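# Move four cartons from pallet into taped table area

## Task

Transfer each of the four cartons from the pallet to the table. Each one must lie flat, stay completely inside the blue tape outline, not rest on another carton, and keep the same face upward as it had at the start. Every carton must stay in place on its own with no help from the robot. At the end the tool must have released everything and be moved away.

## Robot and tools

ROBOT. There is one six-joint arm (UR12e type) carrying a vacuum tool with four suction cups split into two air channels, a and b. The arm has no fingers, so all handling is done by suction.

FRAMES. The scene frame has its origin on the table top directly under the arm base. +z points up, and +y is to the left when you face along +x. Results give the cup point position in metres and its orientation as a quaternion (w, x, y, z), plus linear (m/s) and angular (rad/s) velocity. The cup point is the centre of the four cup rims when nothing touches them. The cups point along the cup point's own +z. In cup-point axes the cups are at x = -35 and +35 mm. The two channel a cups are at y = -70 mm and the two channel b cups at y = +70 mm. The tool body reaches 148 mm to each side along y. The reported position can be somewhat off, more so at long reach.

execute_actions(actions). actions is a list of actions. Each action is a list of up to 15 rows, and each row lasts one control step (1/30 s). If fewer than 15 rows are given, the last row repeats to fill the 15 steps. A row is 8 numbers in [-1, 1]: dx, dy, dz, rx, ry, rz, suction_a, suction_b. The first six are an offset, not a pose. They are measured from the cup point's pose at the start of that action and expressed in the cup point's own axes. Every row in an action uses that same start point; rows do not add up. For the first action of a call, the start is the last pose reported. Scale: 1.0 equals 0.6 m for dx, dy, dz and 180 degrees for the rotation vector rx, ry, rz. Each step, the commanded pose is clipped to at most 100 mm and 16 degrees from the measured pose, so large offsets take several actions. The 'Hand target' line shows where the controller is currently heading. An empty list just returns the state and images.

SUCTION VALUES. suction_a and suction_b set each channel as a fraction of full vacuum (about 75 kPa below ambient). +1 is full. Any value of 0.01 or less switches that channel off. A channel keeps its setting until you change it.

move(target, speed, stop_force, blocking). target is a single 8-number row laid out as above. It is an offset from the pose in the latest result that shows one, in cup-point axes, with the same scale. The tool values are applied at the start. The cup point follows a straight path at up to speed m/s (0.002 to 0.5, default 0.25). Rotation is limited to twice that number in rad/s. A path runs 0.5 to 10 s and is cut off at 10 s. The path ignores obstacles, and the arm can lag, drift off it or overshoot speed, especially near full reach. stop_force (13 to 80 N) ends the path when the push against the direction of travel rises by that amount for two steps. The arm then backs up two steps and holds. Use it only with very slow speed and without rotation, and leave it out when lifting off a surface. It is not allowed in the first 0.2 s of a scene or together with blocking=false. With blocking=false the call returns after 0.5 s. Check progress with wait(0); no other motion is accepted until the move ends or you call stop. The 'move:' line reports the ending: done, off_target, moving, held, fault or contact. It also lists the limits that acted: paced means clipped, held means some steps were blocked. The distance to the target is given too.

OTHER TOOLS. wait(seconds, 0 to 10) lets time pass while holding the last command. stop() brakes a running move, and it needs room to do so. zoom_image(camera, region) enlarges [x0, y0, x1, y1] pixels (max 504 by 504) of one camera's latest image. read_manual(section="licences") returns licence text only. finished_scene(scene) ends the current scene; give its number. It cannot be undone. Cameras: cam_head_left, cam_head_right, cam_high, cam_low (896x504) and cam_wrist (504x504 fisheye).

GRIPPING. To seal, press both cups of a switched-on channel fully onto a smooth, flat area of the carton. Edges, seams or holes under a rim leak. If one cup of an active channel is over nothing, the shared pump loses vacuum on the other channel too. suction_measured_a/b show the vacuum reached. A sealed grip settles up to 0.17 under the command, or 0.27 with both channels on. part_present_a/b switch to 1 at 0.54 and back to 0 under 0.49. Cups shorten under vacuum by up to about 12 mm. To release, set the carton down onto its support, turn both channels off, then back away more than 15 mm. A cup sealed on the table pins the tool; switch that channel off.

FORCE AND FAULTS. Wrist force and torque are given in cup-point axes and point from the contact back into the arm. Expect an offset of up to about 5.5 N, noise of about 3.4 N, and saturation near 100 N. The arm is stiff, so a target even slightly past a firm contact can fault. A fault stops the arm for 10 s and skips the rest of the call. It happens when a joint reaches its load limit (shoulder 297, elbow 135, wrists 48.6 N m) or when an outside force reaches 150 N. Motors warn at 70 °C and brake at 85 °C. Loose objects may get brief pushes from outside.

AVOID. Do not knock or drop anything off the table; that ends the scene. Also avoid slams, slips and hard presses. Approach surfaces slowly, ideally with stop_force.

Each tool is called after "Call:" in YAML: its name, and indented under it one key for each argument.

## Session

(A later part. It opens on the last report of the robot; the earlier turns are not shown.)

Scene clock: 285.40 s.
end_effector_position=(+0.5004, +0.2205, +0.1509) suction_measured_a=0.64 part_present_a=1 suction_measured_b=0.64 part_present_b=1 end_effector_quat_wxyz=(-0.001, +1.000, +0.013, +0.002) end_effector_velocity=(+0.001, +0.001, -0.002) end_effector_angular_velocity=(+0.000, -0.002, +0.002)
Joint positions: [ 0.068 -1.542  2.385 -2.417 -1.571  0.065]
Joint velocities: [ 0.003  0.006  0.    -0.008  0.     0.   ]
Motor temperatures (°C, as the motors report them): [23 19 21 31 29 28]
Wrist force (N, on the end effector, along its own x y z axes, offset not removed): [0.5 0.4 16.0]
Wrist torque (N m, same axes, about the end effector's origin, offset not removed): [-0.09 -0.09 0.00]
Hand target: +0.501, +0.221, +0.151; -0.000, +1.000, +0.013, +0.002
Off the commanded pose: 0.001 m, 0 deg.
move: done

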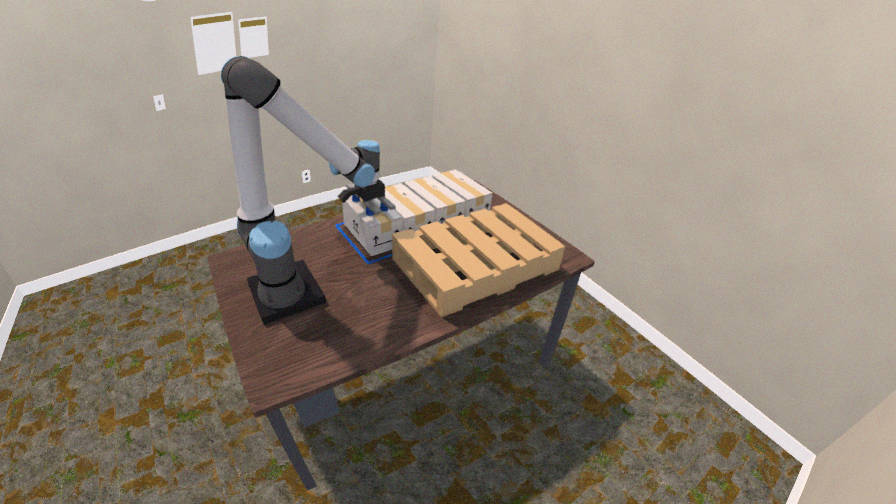

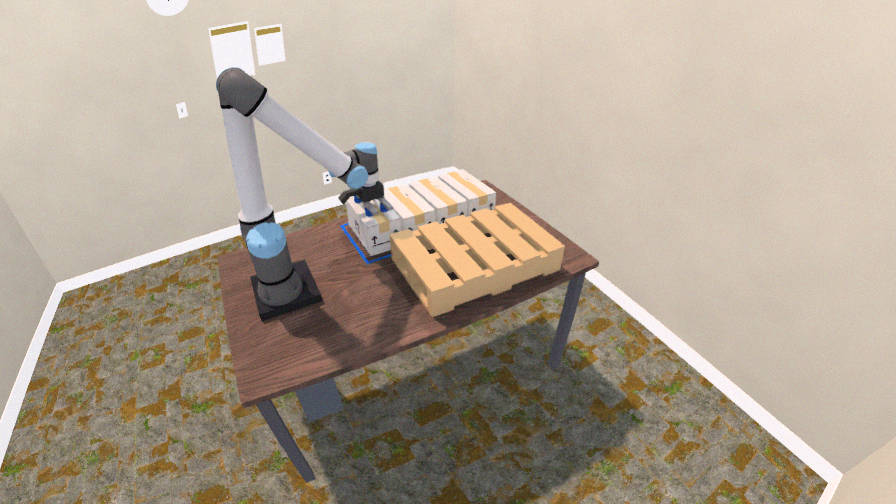

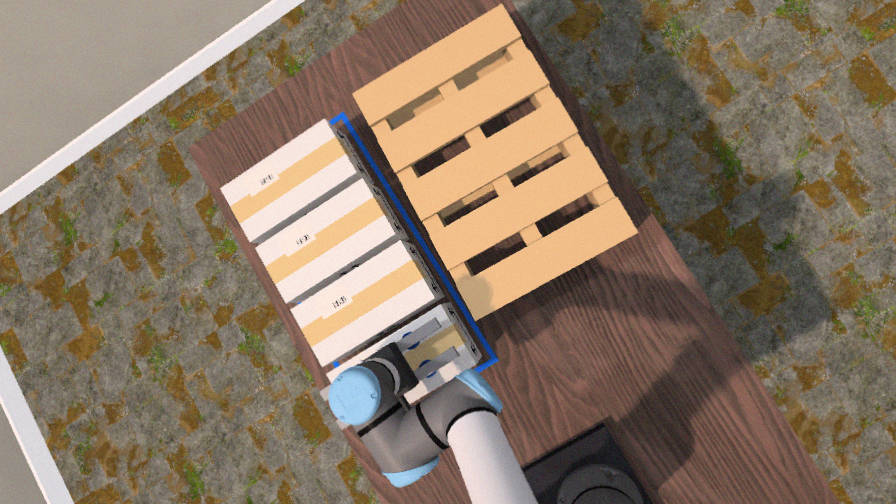

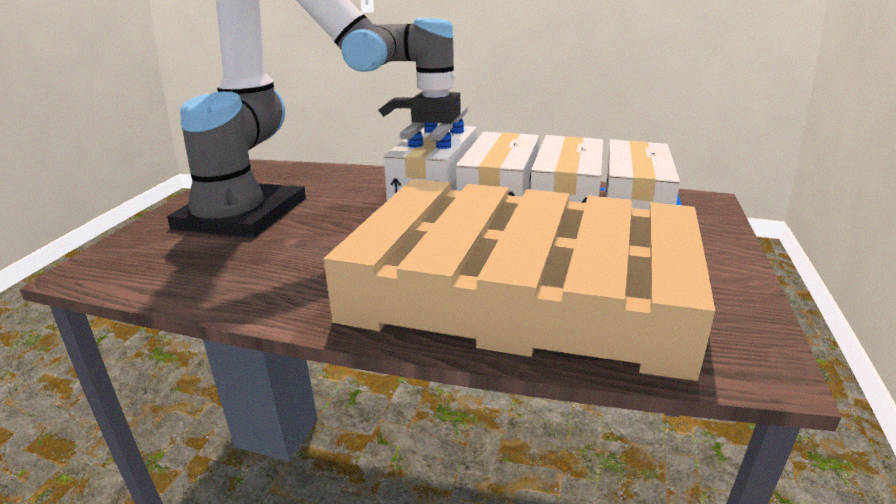

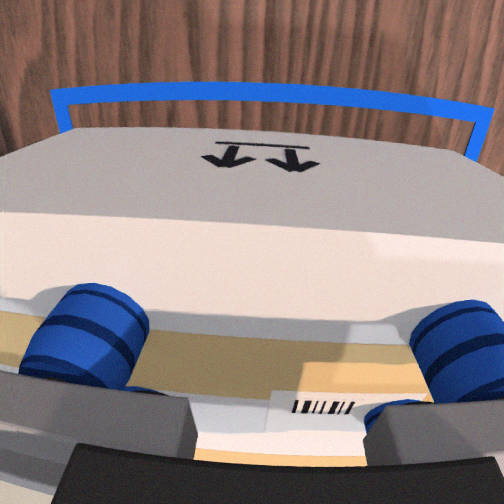

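Call:
move:
  target: [0,-0.006,0.014,0,0,0,1,1]
  speed: 0.05

Call:
move:
  target: [0,0,0.03,0,0,0,1,1]
  speed: 0.008
  stop_force: 15

Call:
move:
  target: [0,0,-0.01,0,0,0,0,0]
  speed: 0.02

Call:
move:
  target: [0,0,-0.2,0,0,0,0,0]
  speed: 0.3

Scene clock: 294.87 s.
end_effector_position=(+0.5004, +0.2240, +0.1428) suction_measured_a=0.64 part_present_a=1 suction_measured_b=0.64 part_present_b=1 end_effector_quat_wxyz=(-0.000, +1.000, +0.013, +0.002) end_effector_velocity=(+0.001, +0.001, -0.002) end_effector_angular_velocity=(+0.001, -0.001, -0.001)
Joint positions: [ 0.074 -1.525  2.389 -2.437 -1.571  0.071]
Joint velocities: [ 0.001  0.005  0.001 -0.006  0.001  0.002]
Motor temperatures (°C, as the motors report them): [23 19 21 31 29 28]
Wrist force (N, on the end effector, along its own x y z axes, offset not removed): [1.7 0.0 16.8]
Wrist torque (N m, same axes, about the end effector's origin, offset not removed): [-0.22 -0.24 0.02]
Hand target: +0.500, +0.224, +0.142; -0.001, +1.000, +0.013, +0.002
Off the commanded pose: 0.000 m, 0 deg.
move: done

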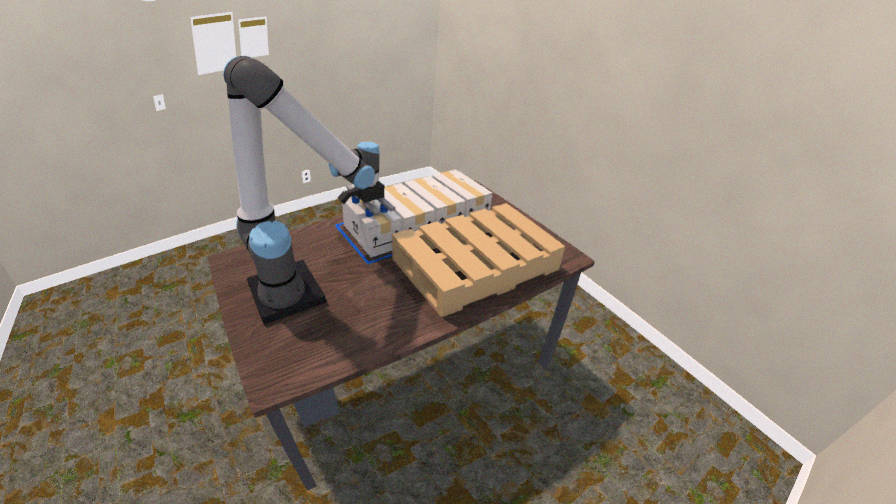

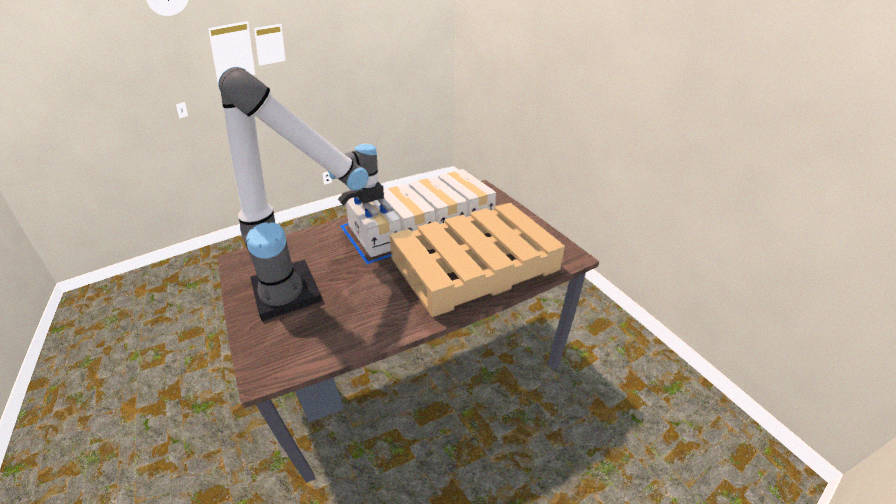

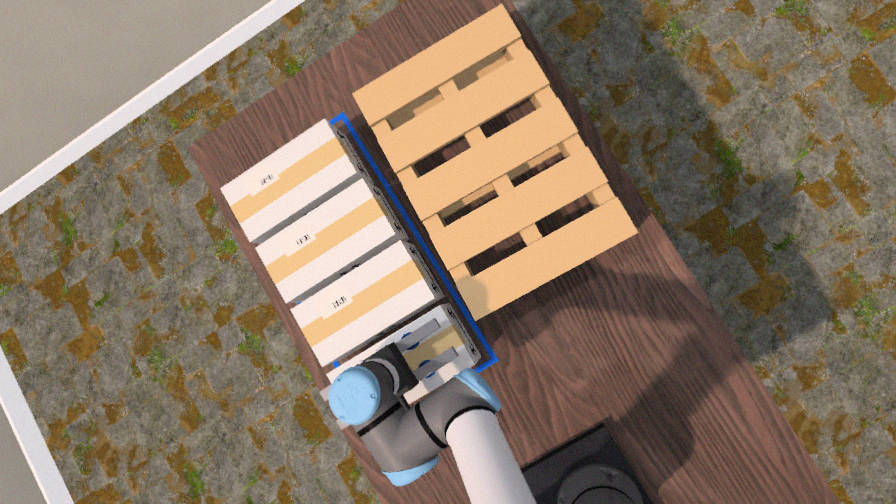

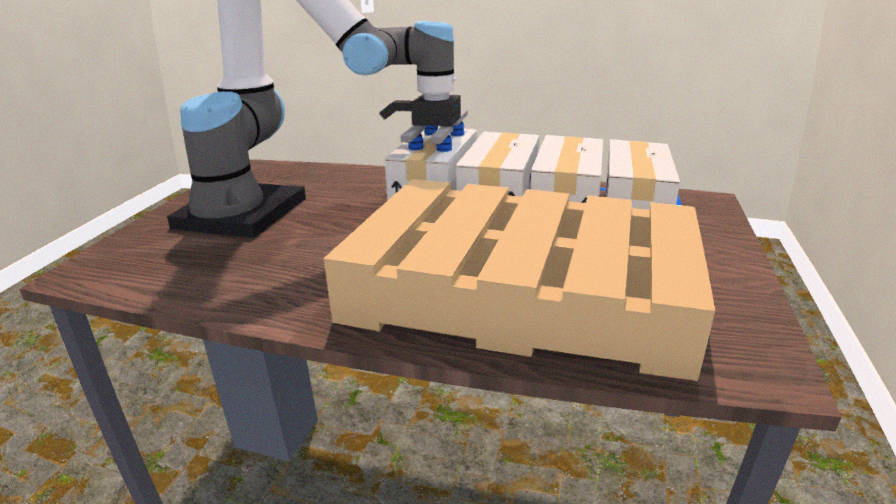

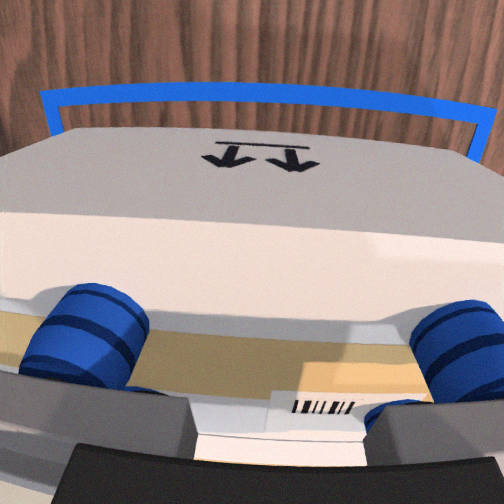

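Scene clock: 296.07 s.
end_effector_position=(+0.5004, +0.2240, +0.1363) suction_measured_a=0.64 part_present_a=1 suction_measured_b=0.64 part_present_b=1 end_effector_quat_wxyz=(-0.000, +1.000, +0.013, +0.002) end_effector_velocity=(-0.001, +0.000, +0.002) end_effector_angular_velocity=(-0.000, +0.002, +0.000)
Joint positions: [ 0.074 -1.513  2.393 -2.454 -1.571  0.071]
Joint velocities: [ 0.001 -0.004 -0.002  0.008 -0.     0.   ]
Motor temperatures (°C, as the motors report them): [23 19 21 31 29 28]
Wrist force (N, on the end effector, along its own x y z axes, offset not removed): [8.6 -4.0 -25.0]
Wrist torque (N m, same axes, about the end effector's origin, offset not removed): [-1.94 -1.55 0.07]
Hand target: +0.500, +0.224, +0.137; -0.000, +1.000, +0.013, +0.002
Off the commanded pose: 0.011 m, 0 deg.
move: contact

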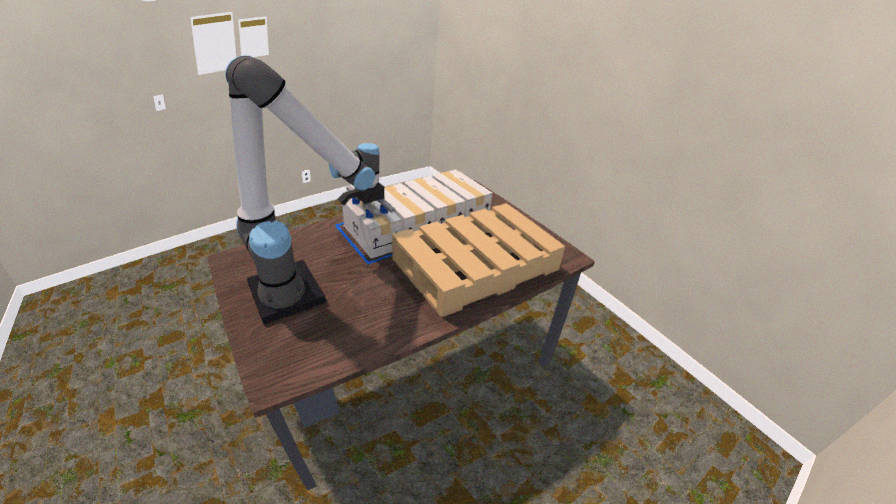

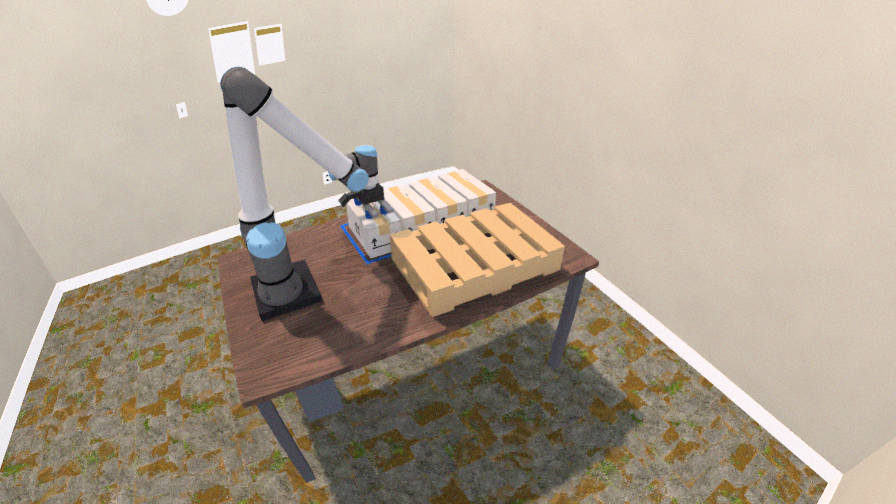

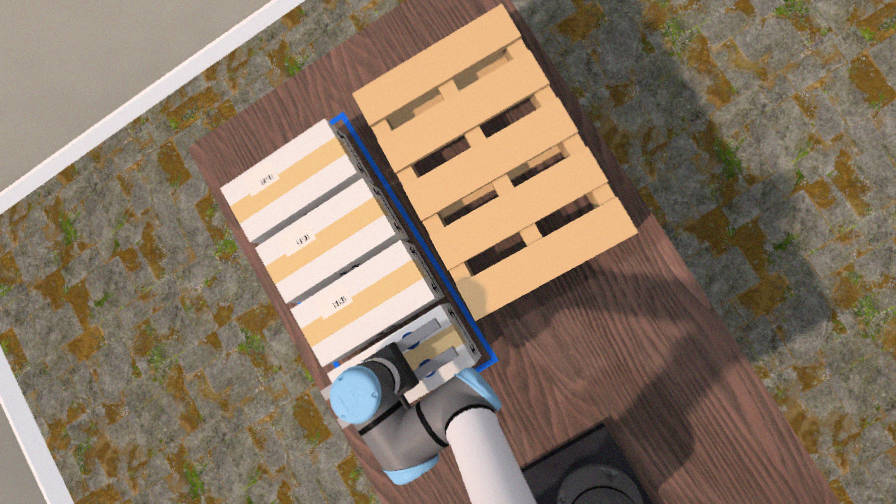

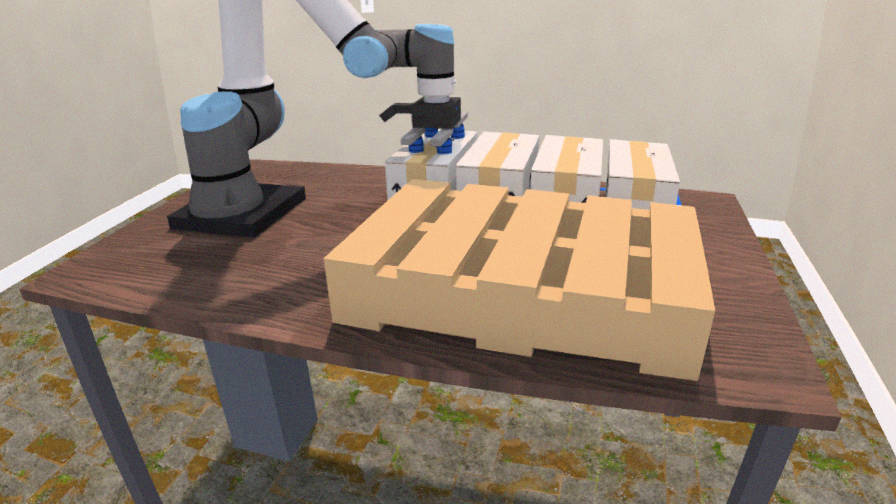

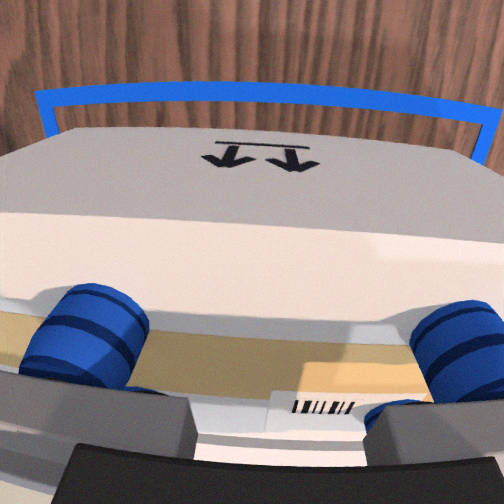

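Scene clock: 296.77 s.
end_effector_position=(+0.5003, +0.2240, +0.1418) suction_measured_a=0.01 part_present_a=0 suction_measured_b=0.01 part_present_b=0 end_effector_quat_wxyz=(-0.000, +1.000, +0.013, +0.001) end_effector_velocity=(-0.000, -0.001, +0.003) end_effector_angular_velocity=(-0.001, +0.001, -0.002)
Joint positions: [ 0.074 -1.523  2.389 -2.44  -1.571  0.071]
Joint velocities: [-0.002 -0.006 -0.001  0.008 -0.001 -0.   ]
Motor temperatures (°C, as the motors report them): [23 19 21 31 29 28]
Wrist force (N, on the end effector, along its own x y z axes, offset not removed): [1.1 -1.3 -28.9]
Wrist torque (N m, same axes, about the end effector's origin, offset not removed): [-0.10 -0.28 0.06]
Hand target: +0.500, +0.224, +0.142; -0.000, +1.000, +0.013, +0.002
Off the commanded pose: 0.000 m, 0 deg.
move: done

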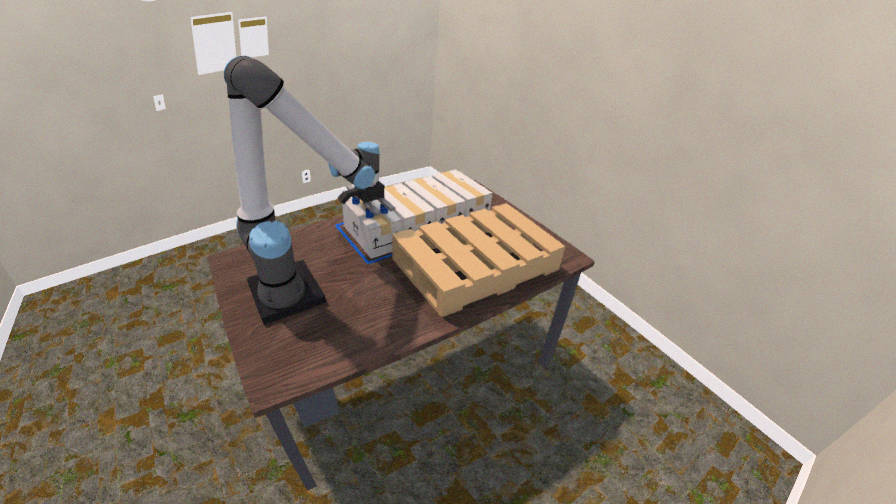

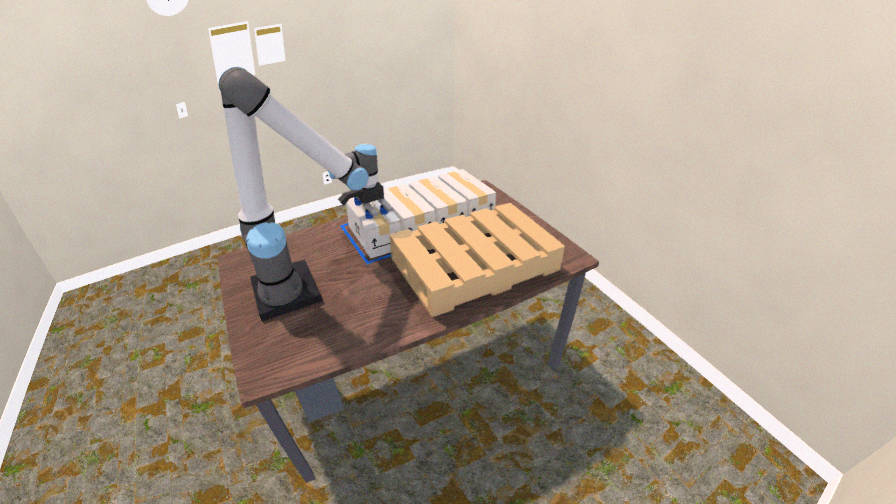

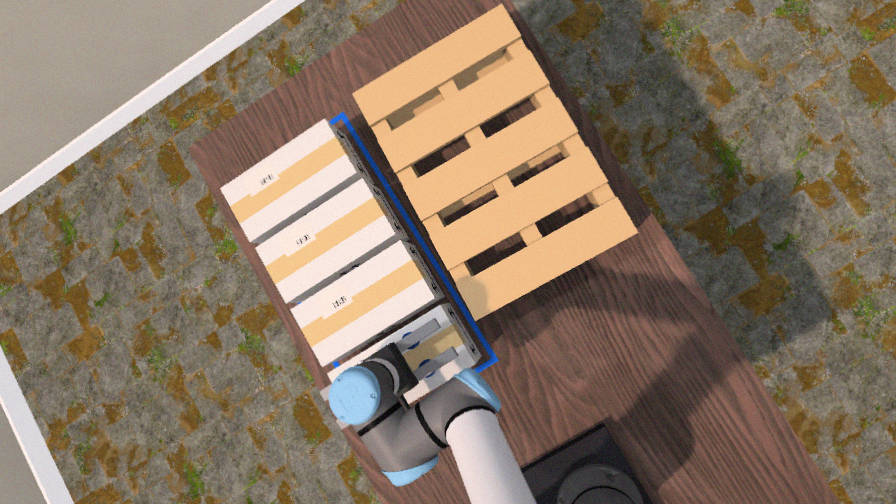

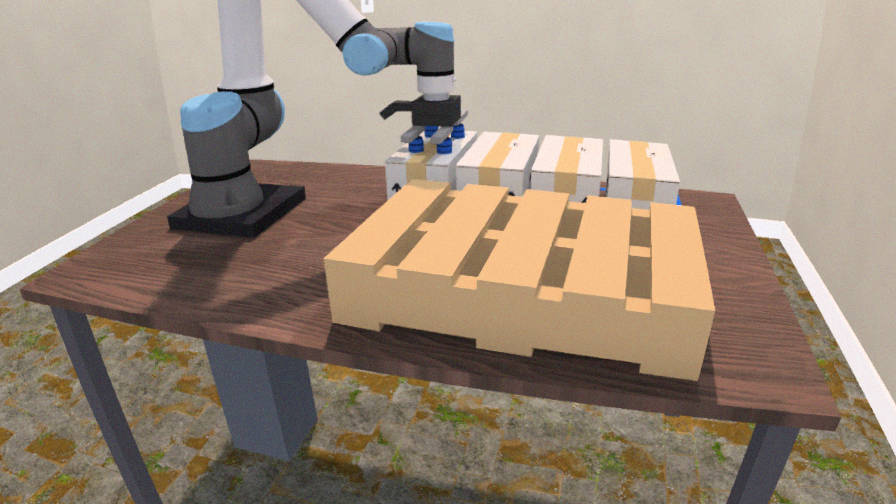

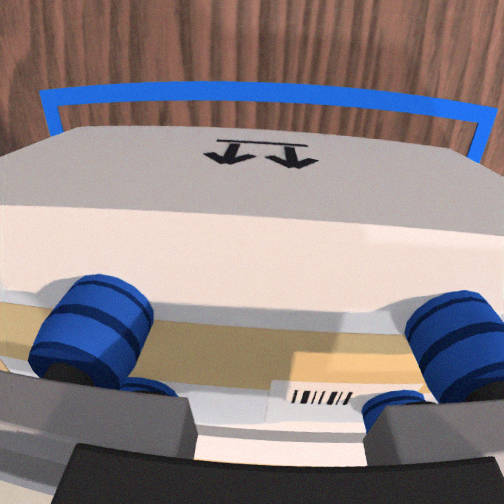

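Scene clock: 297.90 s.
end_effector_position=(+0.5001, +0.2239, +0.2614) suction_measured_a=0.01 part_present_a=0 suction_measured_b=0.01 part_present_b=0 end_effector_quat_wxyz=(-0.000, +1.000, +0.013, +0.002) end_effector_velocity=(-0.000, -0.000, +0.002) end_effector_angular_velocity=(-0.000, +0.001, -0.000)
Joint positions: [ 0.075 -1.702  2.278 -2.15  -1.571  0.071]
Joint velocities: [-0.001 -0.003 -0.003  0.007  0.    -0.   ]
Motor temperatures (°C, as the motors report them): [23 19 21 31 29 28]
Wrist force (N, on the end effector, along its own x y z axes, offset not removed): [1.7 0.3 0.1]
Wrist torque (N m, same axes, about the end effector's origin, offset not removed): [0.02 -0.34 0.01]
Hand target: +0.500, +0.224, +0.262; -0.000, +1.000, +0.013, +0.001
Off the commanded pose: 0.000 m, 0 deg.
move: done

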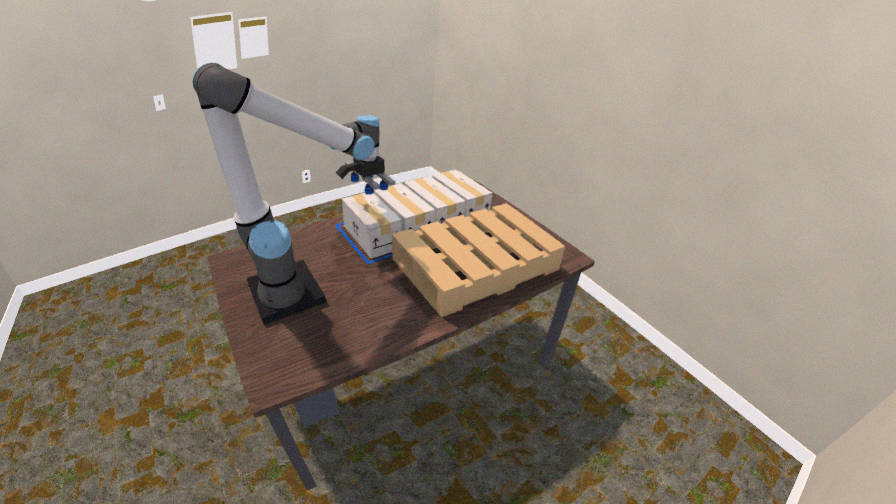

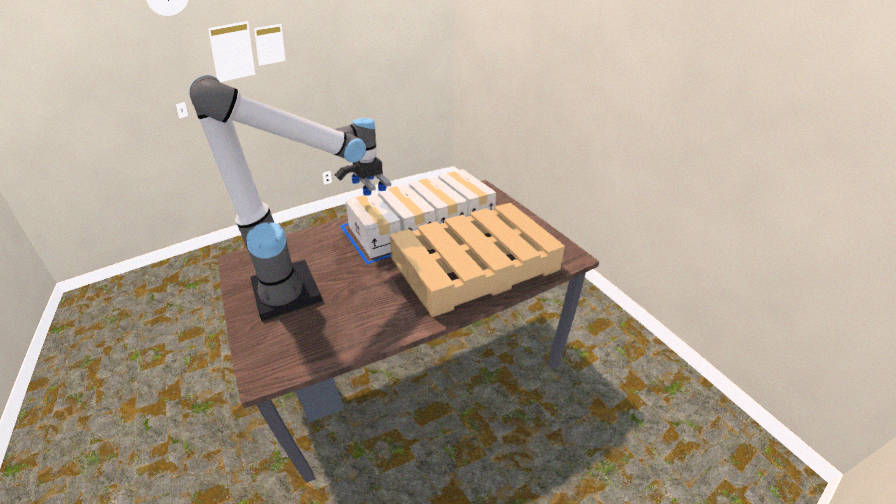

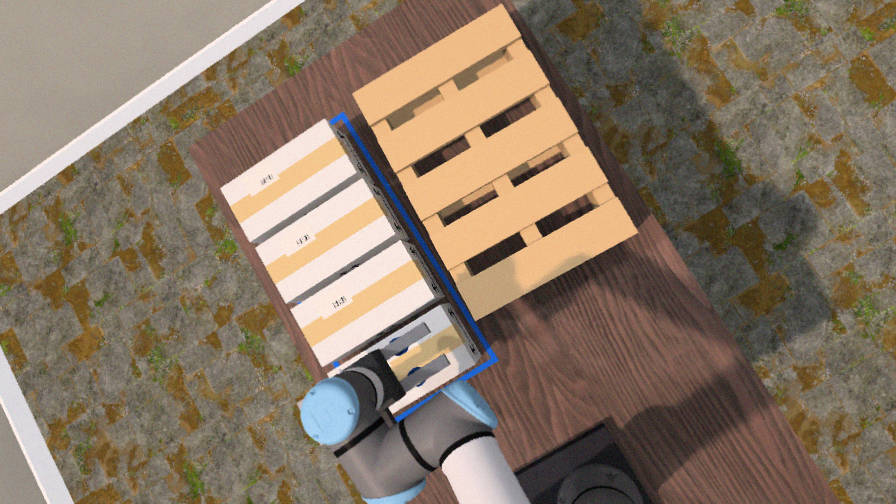

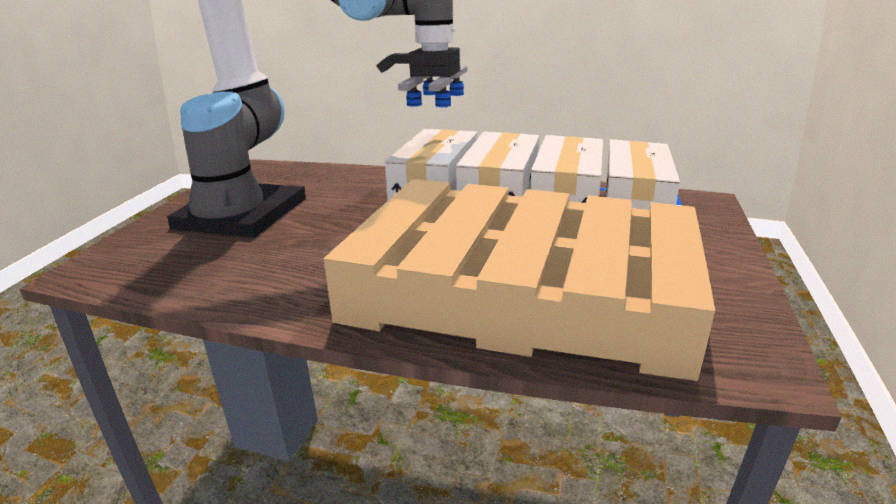

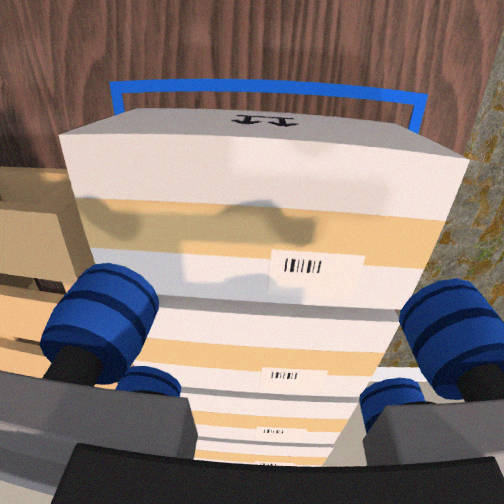

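Call:
finished_scene:
  scene: 1

The scene is finished: the task was done.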